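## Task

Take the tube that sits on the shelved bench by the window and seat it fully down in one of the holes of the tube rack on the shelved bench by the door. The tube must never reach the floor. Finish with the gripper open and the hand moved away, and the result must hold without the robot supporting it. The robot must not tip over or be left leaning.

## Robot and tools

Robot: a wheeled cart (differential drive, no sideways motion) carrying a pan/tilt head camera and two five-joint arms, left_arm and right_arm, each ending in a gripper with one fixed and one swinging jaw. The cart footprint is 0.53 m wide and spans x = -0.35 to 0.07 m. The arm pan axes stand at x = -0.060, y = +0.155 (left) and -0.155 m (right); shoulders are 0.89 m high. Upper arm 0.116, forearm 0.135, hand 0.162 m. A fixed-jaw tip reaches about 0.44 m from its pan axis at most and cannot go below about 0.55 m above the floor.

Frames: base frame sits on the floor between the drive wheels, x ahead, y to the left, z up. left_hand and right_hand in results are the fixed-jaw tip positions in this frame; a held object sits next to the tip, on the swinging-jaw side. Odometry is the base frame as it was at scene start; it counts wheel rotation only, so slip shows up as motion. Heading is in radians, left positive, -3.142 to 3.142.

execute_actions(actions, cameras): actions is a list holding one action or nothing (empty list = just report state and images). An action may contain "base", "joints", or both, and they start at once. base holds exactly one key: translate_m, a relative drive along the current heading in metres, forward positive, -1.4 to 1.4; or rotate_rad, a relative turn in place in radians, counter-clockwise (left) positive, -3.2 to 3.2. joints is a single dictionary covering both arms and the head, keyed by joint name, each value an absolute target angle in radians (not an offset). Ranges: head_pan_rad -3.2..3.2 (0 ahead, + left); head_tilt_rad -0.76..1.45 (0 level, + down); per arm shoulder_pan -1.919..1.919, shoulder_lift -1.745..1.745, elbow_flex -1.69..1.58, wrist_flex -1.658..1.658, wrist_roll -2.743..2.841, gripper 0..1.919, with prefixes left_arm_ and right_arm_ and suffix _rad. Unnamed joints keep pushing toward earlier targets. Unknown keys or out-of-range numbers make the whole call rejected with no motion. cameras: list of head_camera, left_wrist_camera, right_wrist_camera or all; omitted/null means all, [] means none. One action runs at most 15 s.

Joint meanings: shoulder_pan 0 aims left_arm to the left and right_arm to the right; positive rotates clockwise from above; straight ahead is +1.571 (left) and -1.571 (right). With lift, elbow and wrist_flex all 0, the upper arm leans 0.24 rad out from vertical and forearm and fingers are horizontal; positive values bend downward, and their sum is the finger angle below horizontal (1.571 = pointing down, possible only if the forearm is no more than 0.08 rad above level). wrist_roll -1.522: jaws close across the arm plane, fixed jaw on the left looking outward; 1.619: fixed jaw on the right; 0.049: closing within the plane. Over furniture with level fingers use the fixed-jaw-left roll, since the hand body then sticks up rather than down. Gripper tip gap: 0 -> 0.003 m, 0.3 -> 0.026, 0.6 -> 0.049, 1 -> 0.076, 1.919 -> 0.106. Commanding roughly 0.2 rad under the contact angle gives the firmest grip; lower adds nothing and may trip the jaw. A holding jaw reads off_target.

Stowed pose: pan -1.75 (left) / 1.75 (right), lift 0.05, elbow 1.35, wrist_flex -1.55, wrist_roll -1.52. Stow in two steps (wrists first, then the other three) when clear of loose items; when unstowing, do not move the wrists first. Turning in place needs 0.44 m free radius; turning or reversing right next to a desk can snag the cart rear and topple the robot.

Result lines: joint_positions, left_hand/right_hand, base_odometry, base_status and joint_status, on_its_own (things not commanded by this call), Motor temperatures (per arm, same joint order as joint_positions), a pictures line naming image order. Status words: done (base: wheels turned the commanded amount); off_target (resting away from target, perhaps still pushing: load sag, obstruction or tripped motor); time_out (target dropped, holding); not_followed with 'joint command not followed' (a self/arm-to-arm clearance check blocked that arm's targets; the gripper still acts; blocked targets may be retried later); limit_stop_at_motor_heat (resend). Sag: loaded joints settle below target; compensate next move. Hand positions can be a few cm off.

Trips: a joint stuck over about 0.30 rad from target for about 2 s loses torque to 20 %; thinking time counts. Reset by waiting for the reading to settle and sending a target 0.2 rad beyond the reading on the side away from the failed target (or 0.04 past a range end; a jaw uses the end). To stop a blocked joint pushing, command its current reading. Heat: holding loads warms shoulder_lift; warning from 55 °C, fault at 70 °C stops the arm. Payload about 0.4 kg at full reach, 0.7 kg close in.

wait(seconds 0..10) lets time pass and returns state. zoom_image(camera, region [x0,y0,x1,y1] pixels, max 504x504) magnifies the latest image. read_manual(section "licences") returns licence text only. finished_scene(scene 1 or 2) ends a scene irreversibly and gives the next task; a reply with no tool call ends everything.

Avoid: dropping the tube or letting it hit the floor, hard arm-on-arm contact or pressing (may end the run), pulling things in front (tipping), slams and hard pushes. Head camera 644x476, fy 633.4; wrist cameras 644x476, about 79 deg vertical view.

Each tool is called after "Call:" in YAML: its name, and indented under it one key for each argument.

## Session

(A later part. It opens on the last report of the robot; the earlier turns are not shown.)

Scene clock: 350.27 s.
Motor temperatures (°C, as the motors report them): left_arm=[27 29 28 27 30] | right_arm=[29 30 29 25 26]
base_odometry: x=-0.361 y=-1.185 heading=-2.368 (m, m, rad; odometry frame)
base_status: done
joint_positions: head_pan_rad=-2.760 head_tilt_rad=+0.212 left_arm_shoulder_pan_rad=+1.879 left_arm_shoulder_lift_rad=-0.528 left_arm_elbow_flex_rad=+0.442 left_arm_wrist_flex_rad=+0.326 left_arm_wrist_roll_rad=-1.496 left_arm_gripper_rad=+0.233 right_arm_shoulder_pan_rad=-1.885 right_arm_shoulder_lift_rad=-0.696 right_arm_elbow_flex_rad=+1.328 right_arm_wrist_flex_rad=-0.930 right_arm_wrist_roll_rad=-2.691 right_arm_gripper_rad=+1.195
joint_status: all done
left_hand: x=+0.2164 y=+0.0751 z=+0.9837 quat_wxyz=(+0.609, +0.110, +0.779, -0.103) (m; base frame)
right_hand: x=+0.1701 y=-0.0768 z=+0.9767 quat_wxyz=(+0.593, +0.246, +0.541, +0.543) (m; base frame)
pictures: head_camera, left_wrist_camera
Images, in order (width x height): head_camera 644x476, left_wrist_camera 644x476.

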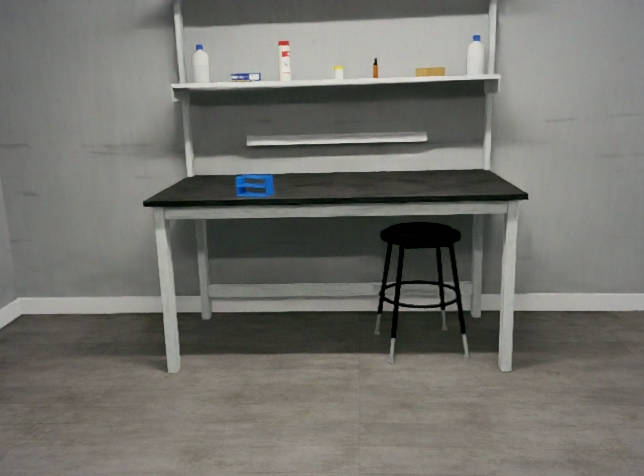

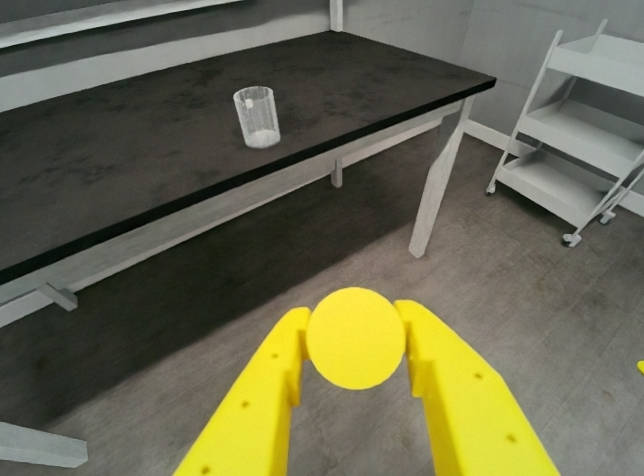

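Call:
execute_actions:
  actions:
    - {"base": {"rotate_rad": -2.79}, "joints": {"head_pan_rad": 0.0, "head_tilt_rad": 0.2, "left_arm_shoulder_pan_rad": 1.547, "left_arm_shoulder_lift_rad": -0.15, "left_arm_elbow_flex_rad": -0.45, "left_arm_wrist_flex_rad": 1.325, "right_arm_shoulder_lift_rad": -0.9}}

Scene clock: 390.23 s.
Motor temperatures (°C, as the motors report them): left_arm=[27 29 28 27 30] | right_arm=[29 30 29 25 26]
base_odometry: x=-0.360 y=-1.184 heading=+1.126 (m, m, rad; odometry frame)
base_status: done
joint_positions: head_pan_rad=-0.010 head_tilt_rad=+0.212 left_arm_shoulder_pan_rad=+1.555 left_arm_shoulder_lift_rad=-0.143 left_arm_elbow_flex_rad=-0.413 left_arm_wrist_flex_rad=+1.320 left_arm_wrist_roll_rad=-1.496 left_arm_gripper_rad=+0.233 right_arm_shoulder_pan_rad=-1.885 right_arm_shoulder_lift_rad=-0.880 right_arm_elbow_flex_rad=+1.328 right_arm_wrist_flex_rad=-0.930 right_arm_wrist_roll_rad=-2.691 right_arm_gripper_rad=+1.195
joint_status: all done
left_hand: x=+0.2094 y=+0.1668 z=+0.9736 quat_wxyz=(+0.392, -0.019, +0.920, -0.002) (m; base frame)
right_hand: x=+0.1523 y=-0.0826 z=+1.0142 quat_wxyz=(+0.631, +0.215, +0.472, +0.578) (m; base frame)
pictures: head_camera, left_wrist_camera, right_wrist_camera
Images, in order (width x height): head_camera 644x476, left_wrist_camera 644x476, right_wrist_camera 644x476.

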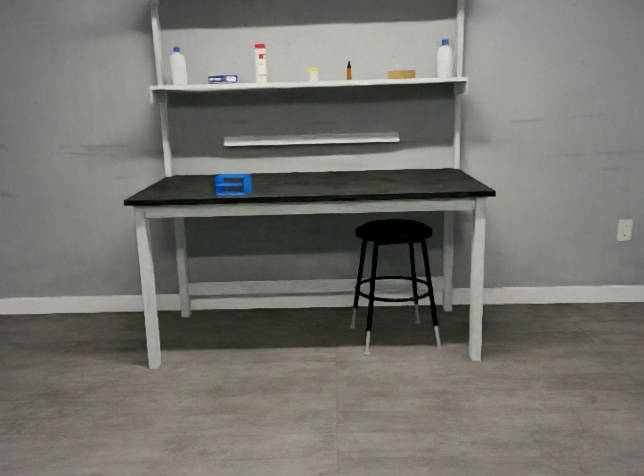

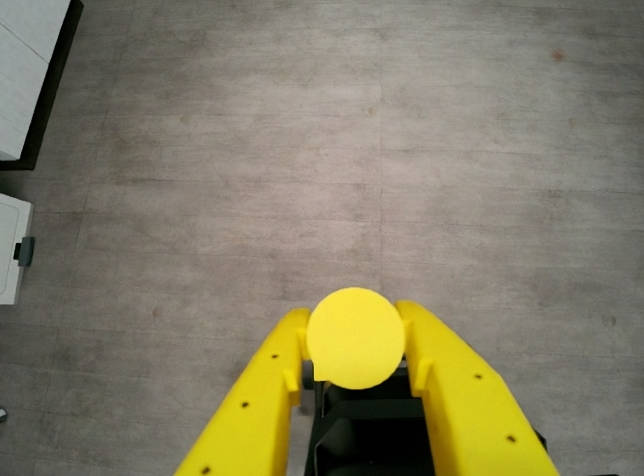

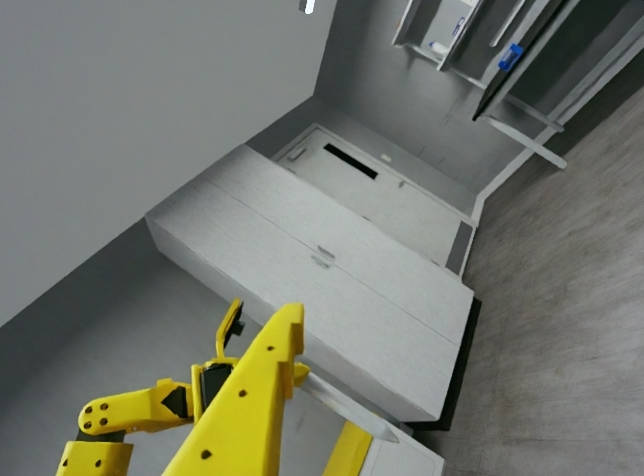

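Call:
zoom_image:
  camera: "right_wrist_camera"
  region: [290, 290, 490, 476]

Region (290, 290, 490, 476) of right_wrist_camera's 644x476 image, scaled by 2.520; it fills the top 469 rows of this view, and the rest is white.

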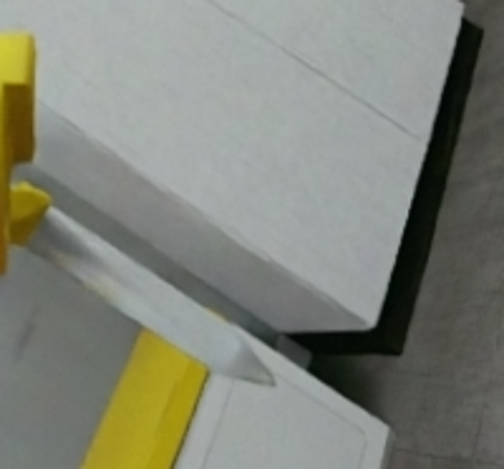

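Call:
execute_actions:
  actions: []

Scene clock: 424.43 s.
Motor temperatures (°C, as the motors report them): left_arm=[27 29 28 27 30] | right_arm=[29 30 29 25 26]
base_odometry: x=-0.360 y=-1.184 heading=+1.126 (m, m, rad; odometry frame)
base_status: done
joint_positions: head_pan_rad=-0.010 head_tilt_rad=+0.212 left_arm_shoulder_pan_rad=+1.555 left_arm_shoulder_lift_rad=-0.143 left_arm_elbow_flex_rad=-0.413 left_arm_wrist_flex_rad=+1.320 left_arm_wrist_roll_rad=-1.496 left_arm_gripper_rad=+0.233 right_arm_shoulder_pan_rad=-1.885 right_arm_shoulder_lift_rad=-0.880 right_arm_elbow_flex_rad=+1.328 right_arm_wrist_flex_rad=-0.930 right_arm_wrist_roll_rad=-2.691 right_arm_gripper_rad=+1.195
joint_status: all done
left_hand: x=+0.2094 y=+0.1668 z=+0.9736 quat_wxyz=(+0.392, -0.019, +0.920, -0.002) (m; base frame)
right_hand: x=+0.1523 y=-0.0826 z=+1.0142 quat_wxyz=(+0.631, +0.215, +0.472, +0.578) (m; base frame)
pictures: head_camera, left_wrist_camera, right_wrist_camera
Images, in order (width x height): head_camera 644x476, left_wrist_camera 644x476, right_wrist_camera 644x476.

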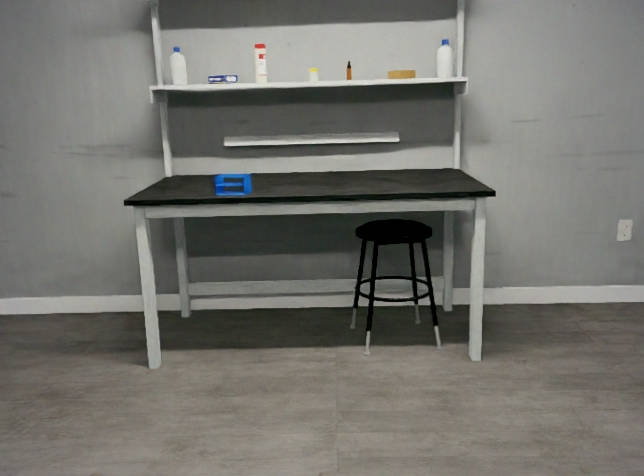

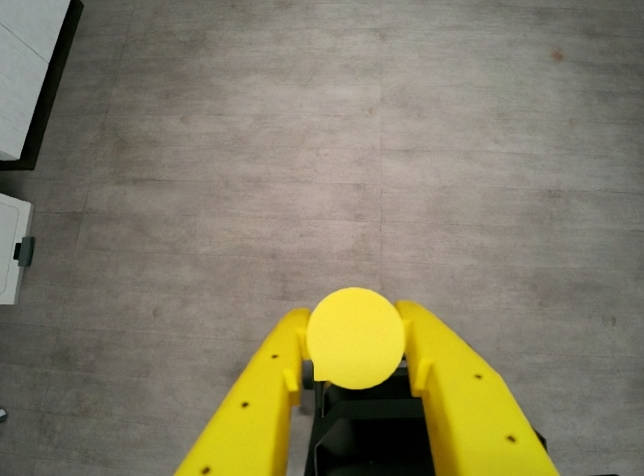

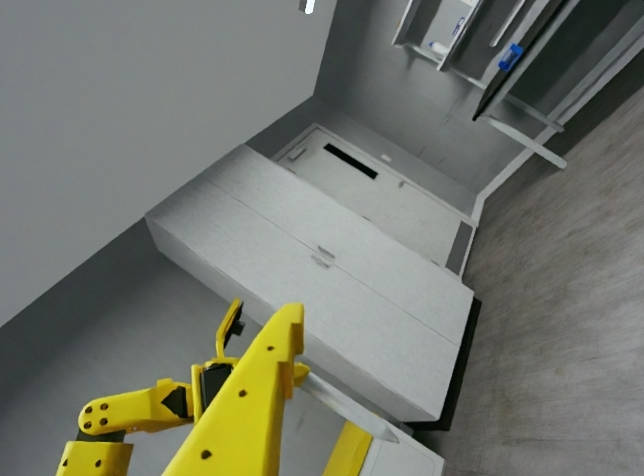

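Call:
execute_actions:
  actions:
    - {"base":{"translate_m":1.4},"joints":{"head_tilt_rad":0.38}}
  cameras: ["head_camera","left_wrist_camera"]

Scene clock: 437.13 s.
Motor temperatures (°C, as the motors report them): left_arm=[27 29 28 27 30] | right_arm=[29 30 29 25 26]
base_odometry: x=+0.243 y=+0.079 heading=+1.129 (m, m, rad; odometry frame)
base_status: done
joint_positions: head_pan_rad=-0.010 head_tilt_rad=+0.374 left_arm_shoulder_pan_rad=+1.555 left_arm_shoulder_lift_rad=-0.143 left_arm_elbow_flex_rad=-0.413 left_arm_wrist_flex_rad=+1.321 left_arm_wrist_roll_rad=-1.496 left_arm_gripper_rad=+0.233 right_arm_shoulder_pan_rad=-1.885 right_arm_shoulder_lift_rad=-0.881 right_arm_elbow_flex_rad=+1.328 right_arm_wrist_flex_rad=-0.930 right_arm_wrist_roll_rad=-2.691 right_arm_gripper_rad=+1.195
joint_status: all done
left_hand: x=+0.2092 y=+0.1668 z=+0.9734 quat_wxyz=(+0.392, -0.019, +0.920, -0.002) (m; base frame)
right_hand: x=+0.1521 y=-0.0827 z=+1.0145 quat_wxyz=(+0.631, +0.214, +0.471, +0.578) (m; base frame)
pictures: head_camera, left_wrist_camera
Images, in order (width x height): head_camera 644x476, left_wrist_camera 644x476.

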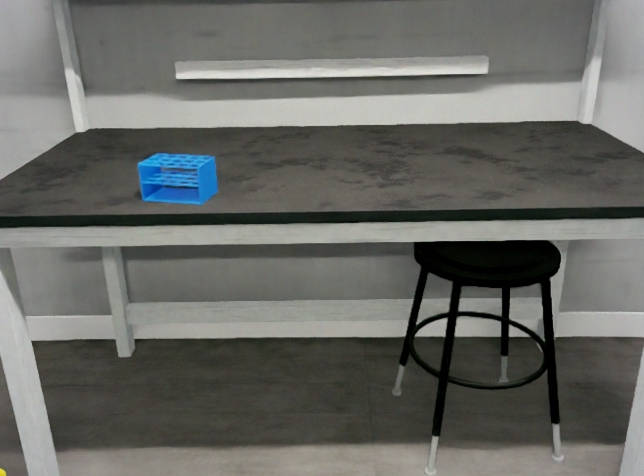

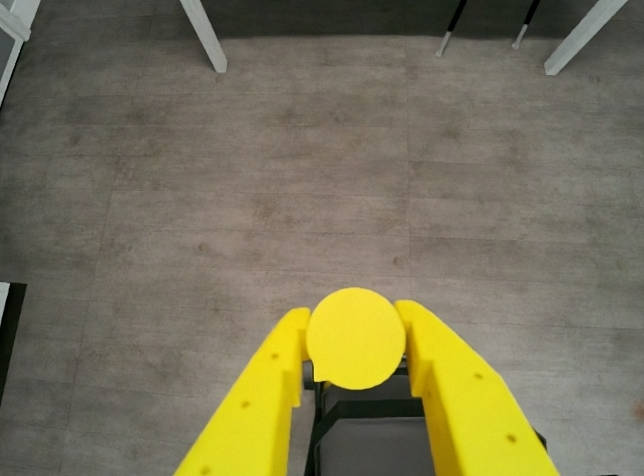

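Call:
zoom_image:
  camera: "head_camera"
  region: [110, 130, 250, 230]

Region (110, 130, 250, 230) of head_camera's 644x476 image, scaled by 3.600; it fills the top 360 rows of this view, and the rest is white.

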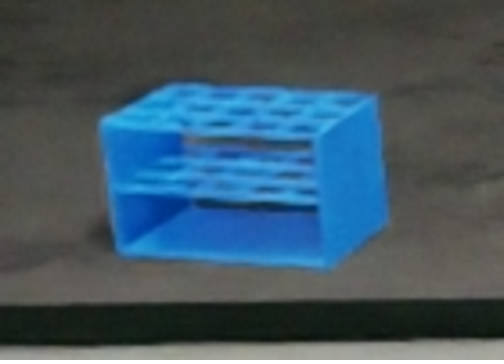

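Call:
execute_actions:
  actions:
    - {"base":{"translate_m":1.0},"joints":{"head_tilt_rad":0.85,"head_pan_rad":0.6,"left_arm_shoulder_pan_rad":1.33}}

Scene clock: 485.37 s.
Motor temperatures (°C, as the motors report them): left_arm=[27 29 28 27 30] | right_arm=[29 30 29 25 26]
base_odometry: x=+0.672 y=+0.983 heading=+1.126 (m, m, rad; odometry frame)
base_status: done
joint_positions: head_pan_rad=+0.590 head_tilt_rad=+0.845 left_arm_shoulder_pan_rad=+1.339 left_arm_shoulder_lift_rad=-0.143 left_arm_elbow_flex_rad=-0.413 left_arm_wrist_flex_rad=+1.321 left_arm_wrist_roll_rad=-1.496 left_arm_gripper_rad=+0.233 right_arm_shoulder_pan_rad=-1.885 right_arm_shoulder_lift_rad=-0.881 right_arm_elbow_flex_rad=+1.328 right_arm_wrist_flex_rad=-0.930 right_arm_wrist_roll_rad=-2.691 right_arm_gripper_rad=+1.195
joint_status: all done
left_hand: x=+0.2004 y=+0.2243 z=+0.9734 quat_wxyz=(+0.390, -0.118, +0.912, +0.040) (m; base frame)
right_hand: x=+0.1521 y=-0.0827 z=+1.0145 quat_wxyz=(+0.631, +0.214, +0.471, +0.578) (m; base frame)
pictures: head_camera, left_wrist_camera, right_wrist_camera
Images, in order (width x height): head_camera 644x476, left_wrist_camera 644x476, right_wrist_camera 644x476.

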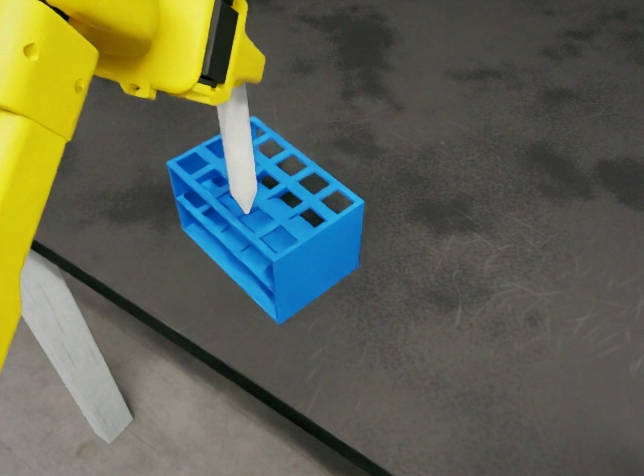

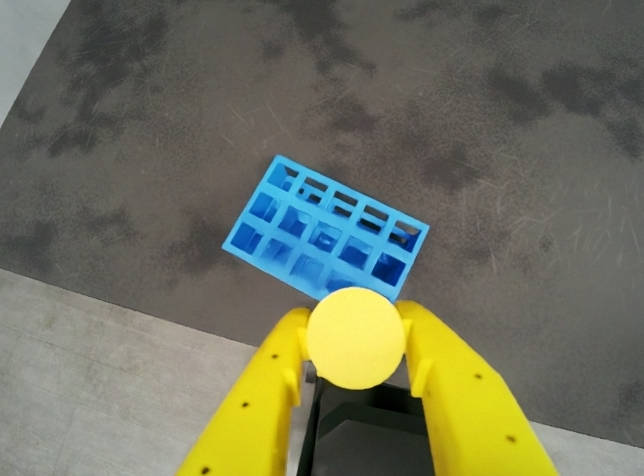

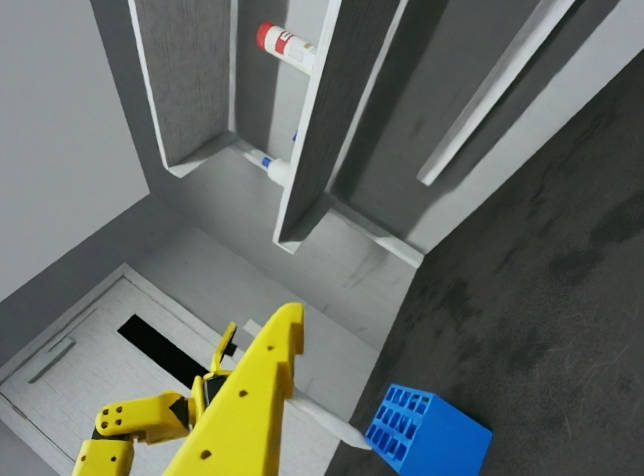

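Call:
zoom_image:
  camera: "head_camera"
  region: [150, 70, 400, 330]

Call:
zoom_image:
  camera: "right_wrist_camera"
  region: [280, 356, 500, 476]

Call:
zoom_image:
  camera: "left_wrist_camera"
  region: [200, 140, 460, 400]

Region (150, 70, 400, 330) of head_camera's 644x476 image, scaled by 1.938; it fills the left 485 columns of this view, and the rest is white.

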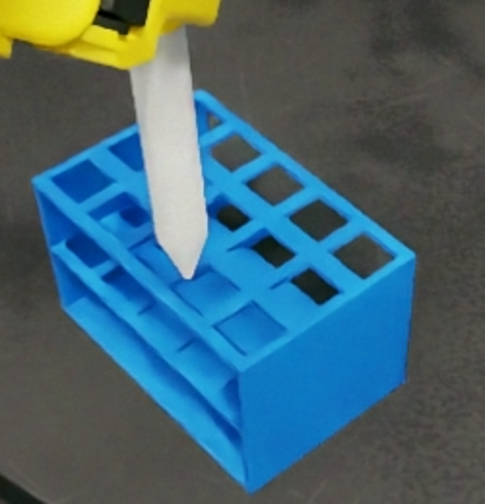

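Region (280, 356, 500, 476) of right_wrist_camera's 644x476 image, scaled by 2.291; it fills the top 275 rows of this view, and the rest is white.

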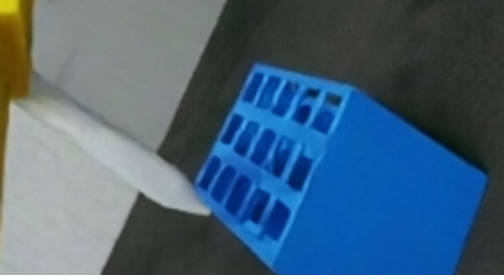

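Region (200, 140, 460, 400) of left_wrist_camera's 644x476 image, scaled by 1.938.

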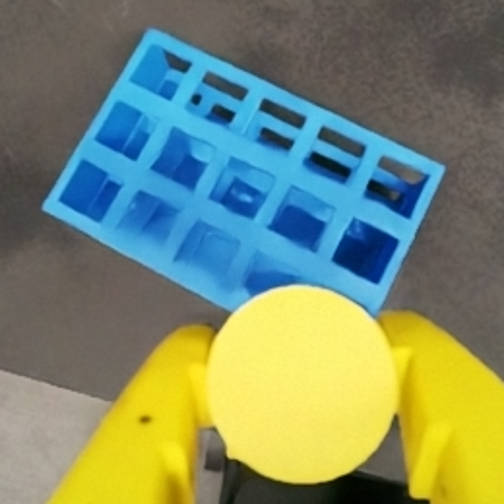

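Call:
execute_actions:
  actions:
    - {"base":{"translate_m":0.0165},"joints":{"left_arm_shoulder_pan_rad":1.304,"left_arm_shoulder_lift_rad":-0.262,"left_arm_elbow_flex_rad":-0.206,"left_arm_wrist_flex_rad":1.163,"head_pan_rad":0.7}}

Call:
zoom_image:
  camera: "right_wrist_camera"
  region: [280, 356, 500, 476]

Scene clock: 543.50 s.
Motor temperatures (°C, as the motors report them): left_arm=[27 29 29 27 30] | right_arm=[29 30 29 25 26]
base_odometry: x=+0.679 y=+0.998 heading=+1.126 (m, m, rad; odometry frame)
base_status: done
joint_positions: head_pan_rad=+0.690 head_tilt_rad=+0.845 left_arm_shoulder_pan_rad=+1.315 left_arm_shoulder_lift_rad=-0.224 left_arm_elbow_flex_rad=-0.199 left_arm_wrist_flex_rad=+1.179 left_arm_wrist_roll_rad=-1.496 left_arm_gripper_rad=+0.233 right_arm_shoulder_pan_rad=-1.885 right_arm_shoulder_lift_rad=-0.881 right_arm_elbow_flex_rad=+1.328 right_arm_wrist_flex_rad=-0.930 right_arm_wrist_roll_rad=-2.691 right_arm_gripper_rad=+1.195
joint_status: all done
left_hand: x=+0.1993 y=+0.2309 z=+0.9599 quat_wxyz=(+0.394, -0.129, +0.909, +0.045) (m; base frame)
right_hand: x=+0.1521 y=-0.0827 z=+1.0145 quat_wxyz=(+0.631, +0.214, +0.471, +0.578) (m; base frame)
pictures: head_camera, left_wrist_camera, right_wrist_camera
Images, in order (width x height): head_camera 644x476, left_wrist_camera 644x476, right_wrist_camera 644x476.

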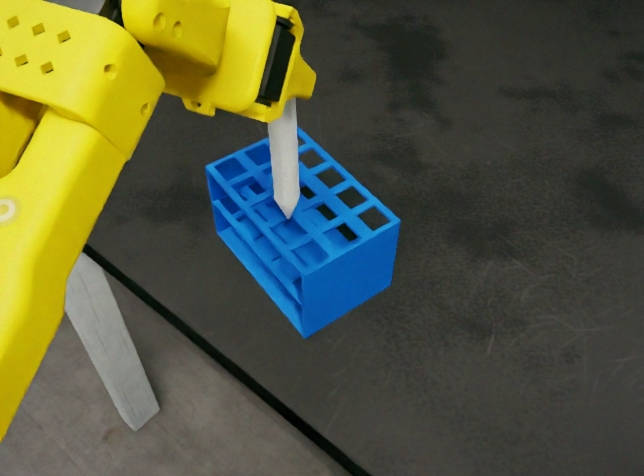

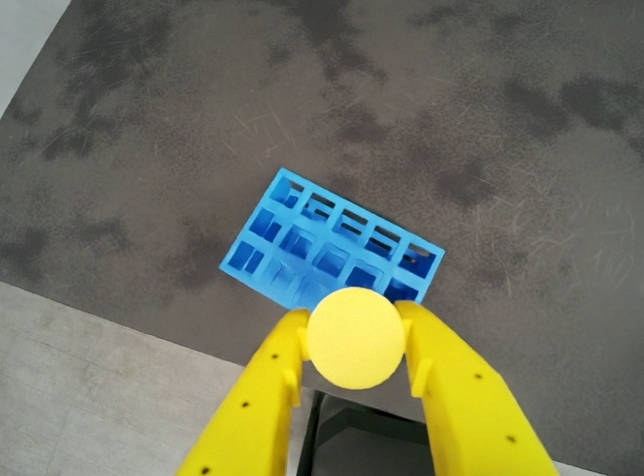

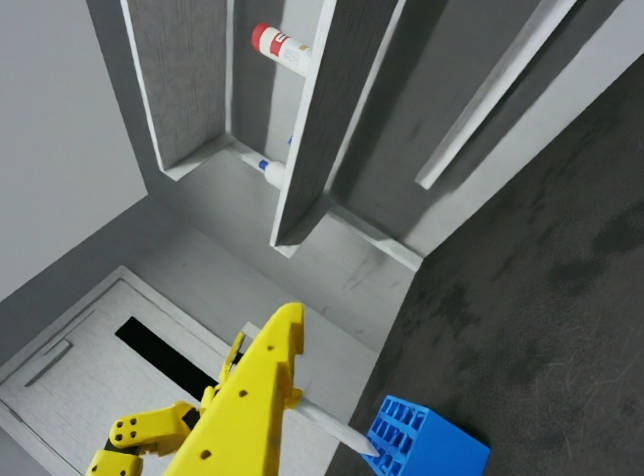

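Region (280, 356, 500, 476) of right_wrist_camera's 644x476 image, scaled by 2.291; it fills the top 275 rows of this view, and the rest is white.

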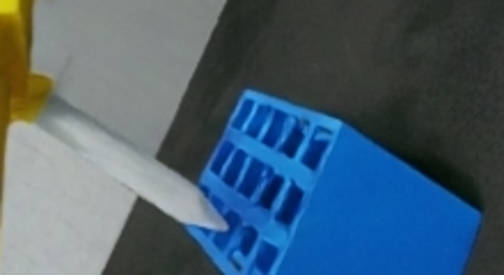

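Call:
zoom_image:
  camera: "head_camera"
  region: [230, 150, 370, 290]

Call:
zoom_image:
  camera: "right_wrist_camera"
  region: [330, 396, 440, 476]

Region (230, 150, 370, 290) of head_camera's 644x476 image, scaled by 3.600.

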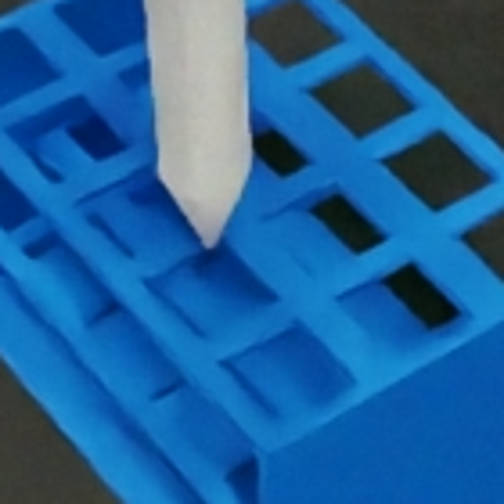

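Region (330, 396, 440, 476) of right_wrist_camera's 644x476 image, scaled by 4.582; it fills the top 367 rows of this view, and the rest is white.

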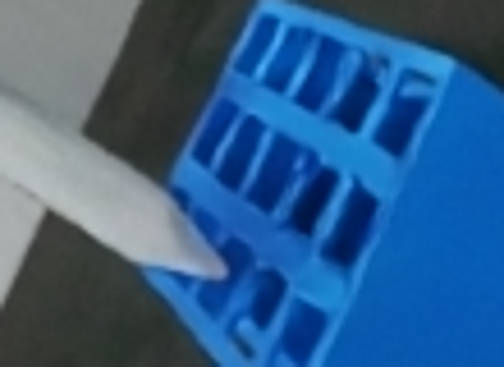

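Call:
execute_actions:
  actions:
    - {"joints":{"left_arm_shoulder_lift_rad":-0.331,"left_arm_elbow_flex_rad":-0.014,"left_arm_wrist_flex_rad":1.045}}

Call:
zoom_image:
  camera: "head_camera"
  region: [230, 150, 370, 290]

Call:
zoom_image:
  camera: "right_wrist_camera"
  region: [330, 396, 440, 476]

Scene clock: 568.63 s.
Motor temperatures (°C, as the motors report them): left_arm=[27 29 29 27 30] | right_arm=[29 30 29 25 26]
base_odometry: x=+0.679 y=+0.998 heading=+1.126 (m, m, rad; odometry frame)
base_status: not commanded
joint_positions: head_pan_rad=+0.690 head_tilt_rad=+0.845 left_arm_shoulder_pan_rad=+1.315 left_arm_shoulder_lift_rad=-0.295 left_arm_elbow_flex_rad=-0.008 left_arm_wrist_flex_rad=+1.062 left_arm_wrist_roll_rad=-1.496 left_arm_gripper_rad=+0.233 right_arm_shoulder_pan_rad=-1.885 right_arm_shoulder_lift_rad=-0.881 right_arm_elbow_flex_rad=+1.328 right_arm_wrist_flex_rad=-0.930 right_arm_wrist_roll_rad=-2.691 right_arm_gripper_rad=+1.195
joint_status: all done
left_hand: x=+0.1971 y=+0.2303 z=+0.9442 quat_wxyz=(+0.392, -0.129, +0.910, +0.045) (m; base frame)
right_hand: x=+0.1521 y=-0.0827 z=+1.0145 quat_wxyz=(+0.631, +0.214, +0.471, +0.578) (m; base frame)
pictures: head_camera, left_wrist_camera, right_wrist_camera
Images, in order (width x height): head_camera 644x476, left_wrist_camera 644x476, right_wrist_camera 644x476.

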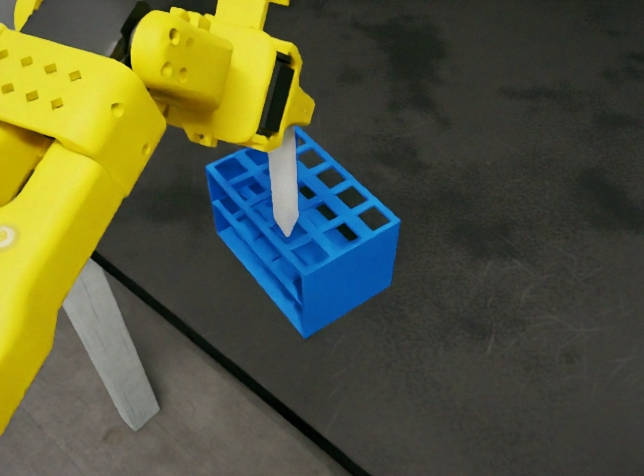

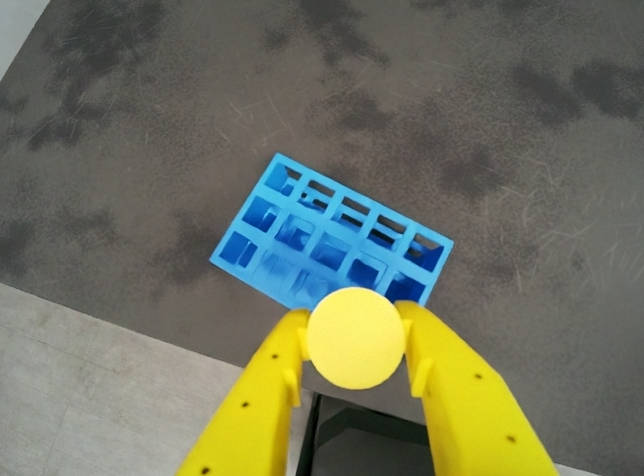

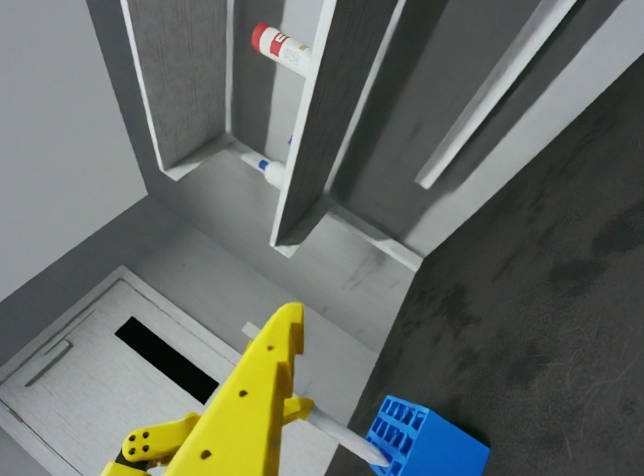

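Region (230, 150, 370, 290) of head_camera's 644x476 image, scaled by 3.600.

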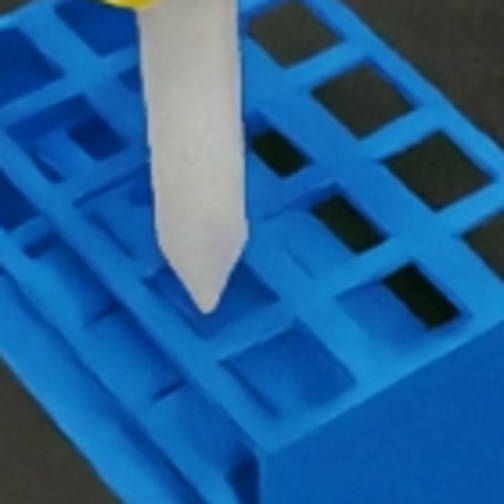

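Region (330, 396, 440, 476) of right_wrist_camera's 644x476 image, scaled by 4.582; it fills the top 367 rows of this view, and the rest is white.

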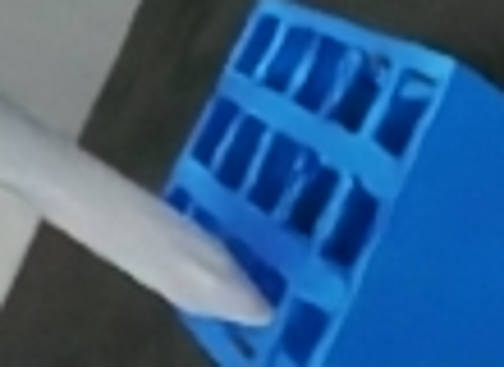

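Call:
execute_actions:
  actions:
    - {"joints":{"left_arm_shoulder_pan_rad":1.33,"left_arm_shoulder_lift_rad":-0.368,"left_arm_elbow_flex_rad":0.177,"left_arm_wrist_flex_rad":0.893}}

Call:
zoom_image:
  camera: "head_camera"
  region: [230, 150, 370, 290]

Call:
zoom_image:
  camera: "right_wrist_camera"
  region: [330, 396, 440, 476]

Scene clock: 589.10 s.
Motor temperatures (°C, as the motors report them): left_arm=[27 30 29 27 30] | right_arm=[29 30 29 25 26]
base_odometry: x=+0.679 y=+0.998 heading=+1.126 (m, m, rad; odometry frame)
base_status: not commanded
joint_positions: head_pan_rad=+0.690 head_tilt_rad=+0.845 left_arm_shoulder_pan_rad=+1.319 left_arm_shoulder_lift_rad=-0.332 left_arm_elbow_flex_rad=+0.184 left_arm_wrist_flex_rad=+0.910 left_arm_wrist_roll_rad=-1.496 left_arm_gripper_rad=+0.233 right_arm_shoulder_pan_rad=-1.885 right_arm_shoulder_lift_rad=-0.881 right_arm_elbow_flex_rad=+1.328 right_arm_wrist_flex_rad=-0.930 right_arm_wrist_roll_rad=-2.691 right_arm_gripper_rad=+1.195
joint_status: all done
left_hand: x=+0.1983 y=+0.2293 z=+0.9233 quat_wxyz=(+0.391, -0.127, +0.911, +0.044) (m; base frame)
right_hand: x=+0.1521 y=-0.0827 z=+1.0145 quat_wxyz=(+0.631, +0.214, +0.471, +0.578) (m; base frame)
pictures: head_camera, left_wrist_camera, right_wrist_camera
Images, in order (width x height): head_camera 644x476, left_wrist_camera 644x476, right_wrist_camera 644x476.

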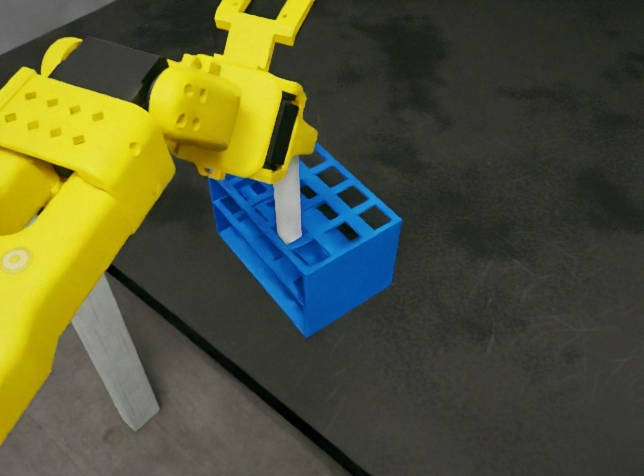

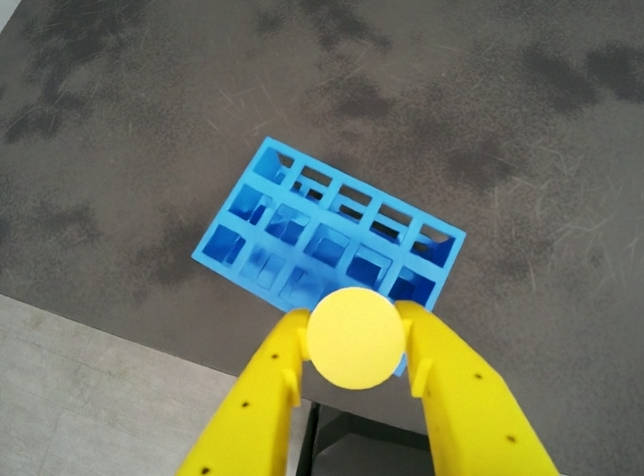

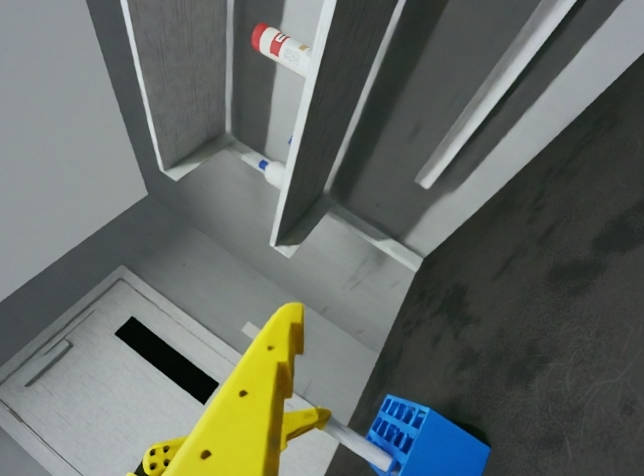

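Region (230, 150, 370, 290) of head_camera's 644x476 image, scaled by 3.600.

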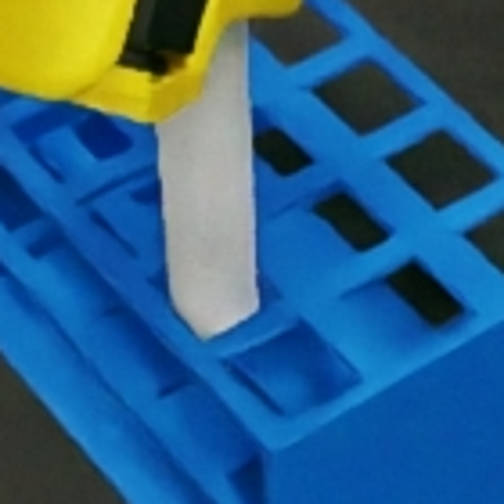

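Region (330, 396, 440, 476) of right_wrist_camera's 644x476 image, scaled by 4.582; it fills the top 367 rows of this view, and the rest is white.

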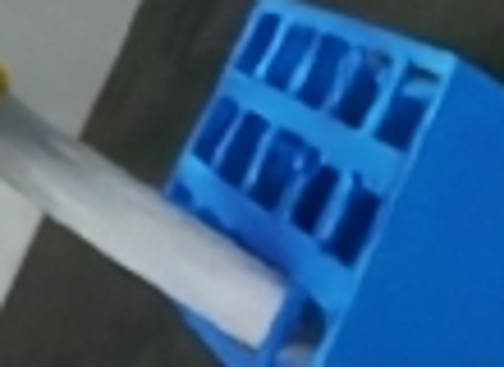

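Call:
execute_actions:
  actions:
    - {"joints":{"left_arm_shoulder_lift_rad":-0.383,"left_arm_elbow_flex_rad":0.352,"left_arm_wrist_flex_rad":0.733}}
  cameras: ["head_camera","right_wrist_camera"]

Scene clock: 605.43 s.
Motor temperatures (°C, as the motors report them): left_arm=[27 30 29 27 30] | right_arm=[29 30 29 25 26]
base_odometry: x=+0.679 y=+0.998 heading=+1.126 (m, m, rad; odometry frame)
base_status: not commanded
joint_positions: head_pan_rad=+0.690 head_tilt_rad=+0.845 left_arm_shoulder_pan_rad=+1.319 left_arm_shoulder_lift_rad=-0.347 left_arm_elbow_flex_rad=+0.360 left_arm_wrist_flex_rad=+0.749 left_arm_wrist_roll_rad=-1.496 left_arm_gripper_rad=+0.233 right_arm_shoulder_pan_rad=-1.885 right_arm_shoulder_lift_rad=-0.881 right_arm_elbow_flex_rad=+1.328 right_arm_wrist_flex_rad=-0.930 right_arm_wrist_roll_rad=-2.691 right_arm_gripper_rad=+1.195
joint_status: all done
left_hand: x=+0.1988 y=+0.2295 z=+0.9016 quat_wxyz=(+0.391, -0.127, +0.911, +0.044) (m; base frame)
right_hand: x=+0.1521 y=-0.0827 z=+1.0145 quat_wxyz=(+0.631, +0.214, +0.471, +0.578) (m; base frame)
pictures: head_camera, right_wrist_camera
Images, in order (width x height): head_camera 644x476, right_wrist_camera 644x476.

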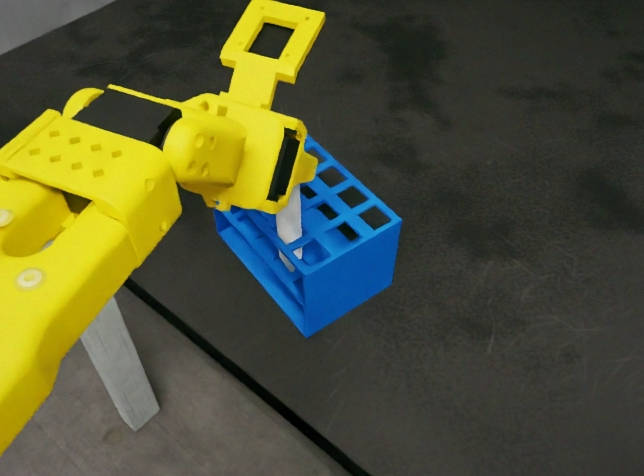

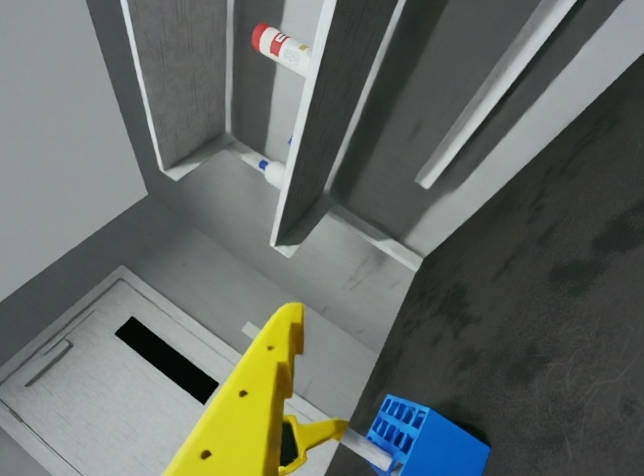

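Call:
execute_actions:
  actions:
    - {"joints":{"left_arm_elbow_flex_rad":0.505,"left_arm_wrist_flex_rad":0.581}}
  cameras: ["head_camera","right_wrist_camera"]

Call:
zoom_image:
  camera: "right_wrist_camera"
  region: [310, 386, 440, 476]

Scene clock: 611.17 s.
Motor temperatures (°C, as the motors report them): left_arm=[27 30 29 27 30] | right_arm=[29 30 29 25 26]
base_odometry: x=+0.679 y=+0.998 heading=+1.126 (m, m, rad; odometry frame)
base_status: not commanded
joint_positions: head_pan_rad=+0.690 head_tilt_rad=+0.845 left_arm_shoulder_pan_rad=+1.321 left_arm_shoulder_lift_rad=-0.347 left_arm_elbow_flex_rad=+0.512 left_arm_wrist_flex_rad=+0.597 left_arm_wrist_roll_rad=-1.496 left_arm_gripper_rad=+0.233 right_arm_shoulder_pan_rad=-1.885 right_arm_shoulder_lift_rad=-0.881 right_arm_elbow_flex_rad=+1.328 right_arm_wrist_flex_rad=-0.930 right_arm_wrist_roll_rad=-2.691 right_arm_gripper_rad=+1.195
joint_status: all done
left_hand: x=+0.1979 y=+0.2288 z=+0.8811 quat_wxyz=(+0.391, -0.127, +0.911, +0.044) (m; base frame)
right_hand: x=+0.1521 y=-0.0827 z=+1.0145 quat_wxyz=(+0.631, +0.214, +0.471, +0.578) (m; base frame)
pictures: head_camera, right_wrist_camera
Images, in order (width x height): head_camera 644x476, right_wrist_camera 644x476.

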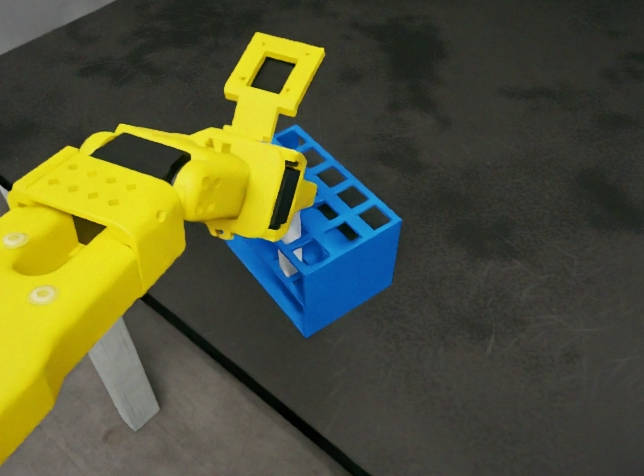

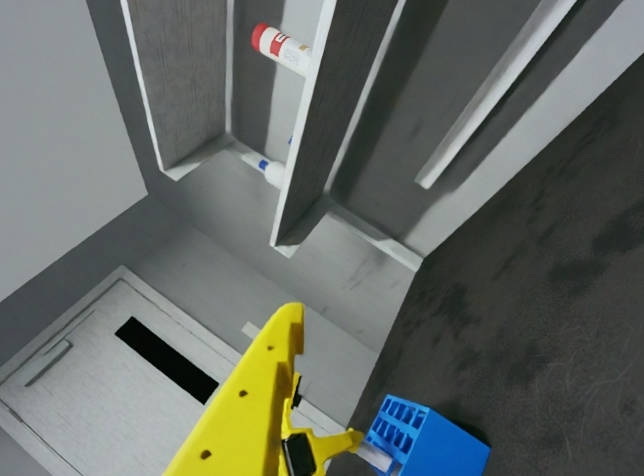

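Region (310, 386, 440, 476) of right_wrist_camera's 644x476 image, scaled by 3.877; it fills the top 349 rows of this view, and the rest is white.

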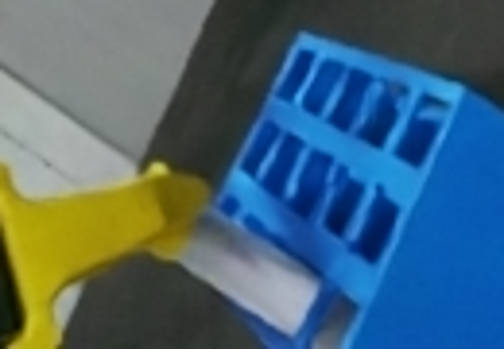

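Call:
execute_actions:
  actions:
    - {"joints":{"left_arm_gripper_rad":0.55}}

Call:
zoom_image:
  camera: "right_wrist_camera"
  region: [310, 386, 440, 476]

Scene clock: 618.43 s.
Motor temperatures (°C, as the motors report them): left_arm=[27 30 29 27 30] | right_arm=[29 30 29 25 26]
base_odometry: x=+0.679 y=+0.998 heading=+1.126 (m, m, rad; odometry frame)
base_status: not commanded
joint_positions: head_pan_rad=+0.690 head_tilt_rad=+0.845 left_arm_shoulder_pan_rad=+1.321 left_arm_shoulder_lift_rad=-0.347 left_arm_elbow_flex_rad=+0.512 left_arm_wrist_flex_rad=+0.597 left_arm_wrist_roll_rad=-1.496 left_arm_gripper_rad=+0.538 right_arm_shoulder_pan_rad=-1.885 right_arm_shoulder_lift_rad=-0.881 right_arm_elbow_flex_rad=+1.328 right_arm_wrist_flex_rad=-0.930 right_arm_wrist_roll_rad=-2.691 right_arm_gripper_rad=+1.195
joint_status: all done
left_hand: x=+0.1979 y=+0.2288 z=+0.8811 quat_wxyz=(+0.391, -0.127, +0.911, +0.044) (m; base frame)
right_hand: x=+0.1521 y=-0.0827 z=+1.0145 quat_wxyz=(+0.631, +0.214, +0.471, +0.578) (m; base frame)
pictures: head_camera, left_wrist_camera, right_wrist_camera
Images, in order (width x height): head_camera 644x476, left_wrist_camera 644x476, right_wrist_camera 644x476.

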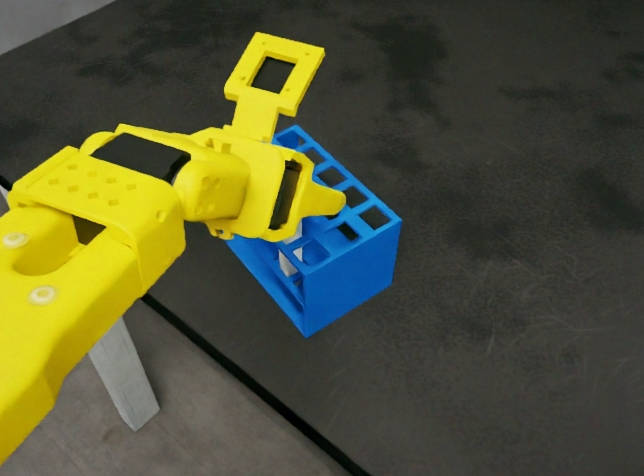

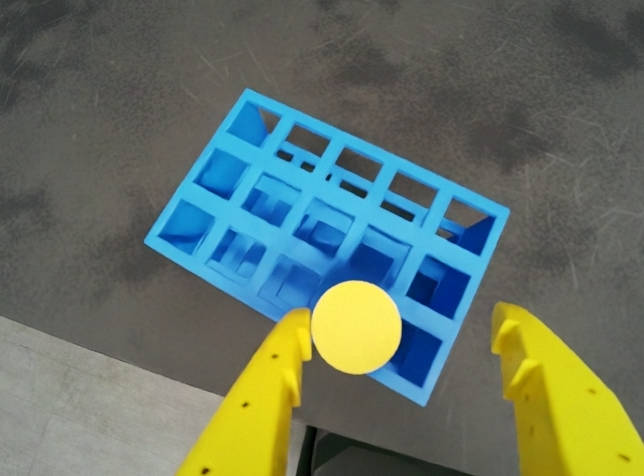

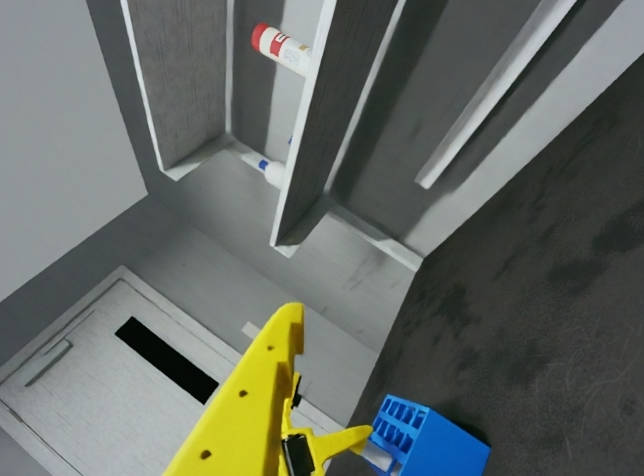

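Region (310, 386, 440, 476) of right_wrist_camera's 644x476 image, scaled by 3.877; it fills the top 349 rows of this view, and the rest is white.

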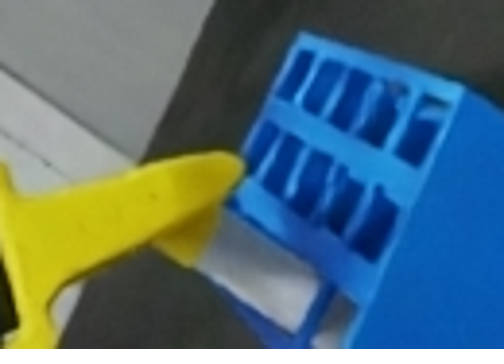

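Call:
execute_actions:
  actions:
    - {"base":{"translate_m":-0.35},"joints":{"head_pan_rad":0.35,"head_tilt_rad":0.55}}

Scene clock: 627.13 s.
Motor temperatures (°C, as the motors report them): left_arm=[27 30 29 27 30] | right_arm=[29 30 29 25 26]
base_odometry: x=+0.529 y=+0.682 heading=+1.127 (m, m, rad; odometry frame)
base_status: done
joint_positions: head_pan_rad=+0.360 head_tilt_rad=+0.564 left_arm_shoulder_pan_rad=+1.321 left_arm_shoulder_lift_rad=-0.349 left_arm_elbow_flex_rad=+0.512 left_arm_wrist_flex_rad=+0.596 left_arm_wrist_roll_rad=-1.496 left_arm_gripper_rad=+0.539 right_arm_shoulder_pan_rad=-1.885 right_arm_shoulder_lift_rad=-0.881 right_arm_elbow_flex_rad=+1.328 right_arm_wrist_flex_rad=-0.930 right_arm_wrist_roll_rad=-2.691 right_arm_gripper_rad=+1.195
joint_status: all done
left_hand: x=+0.1981 y=+0.2289 z=+0.8817 quat_wxyz=(+0.392, -0.127, +0.910, +0.044) (m; base frame)
right_hand: x=+0.1521 y=-0.0827 z=+1.0145 quat_wxyz=(+0.631, +0.214, +0.471, +0.578) (m; base frame)
pictures: head_camera, left_wrist_camera, right_wrist_camera
Images, in order (width x height): head_camera 644x476, left_wrist_camera 644x476, right_wrist_camera 644x476.

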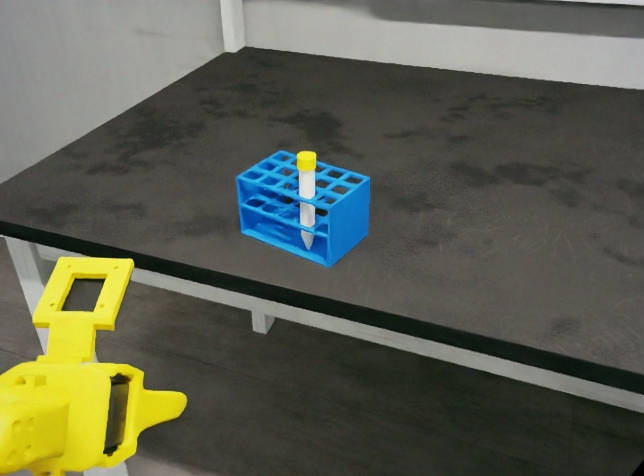

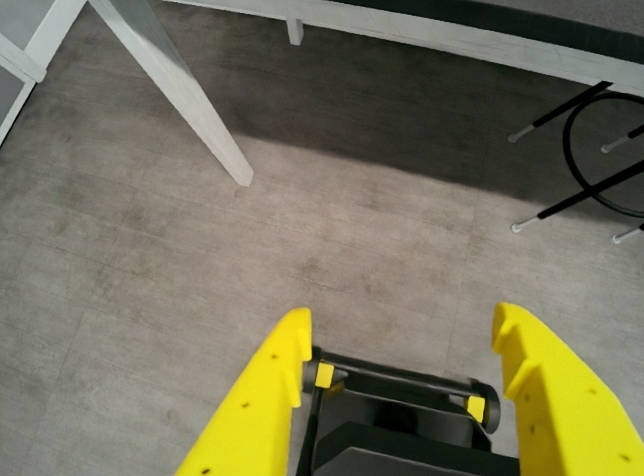

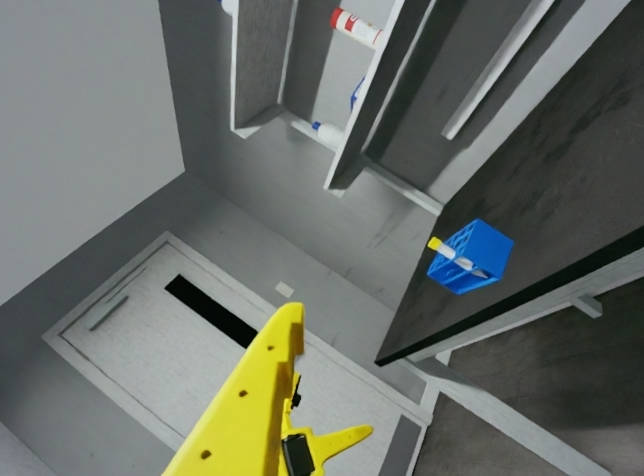

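The tube is seated with its tip on the rack floor, and the robot is clear.

Call:
finished_scene:
  scene: 2

The scene is finished: the task was done.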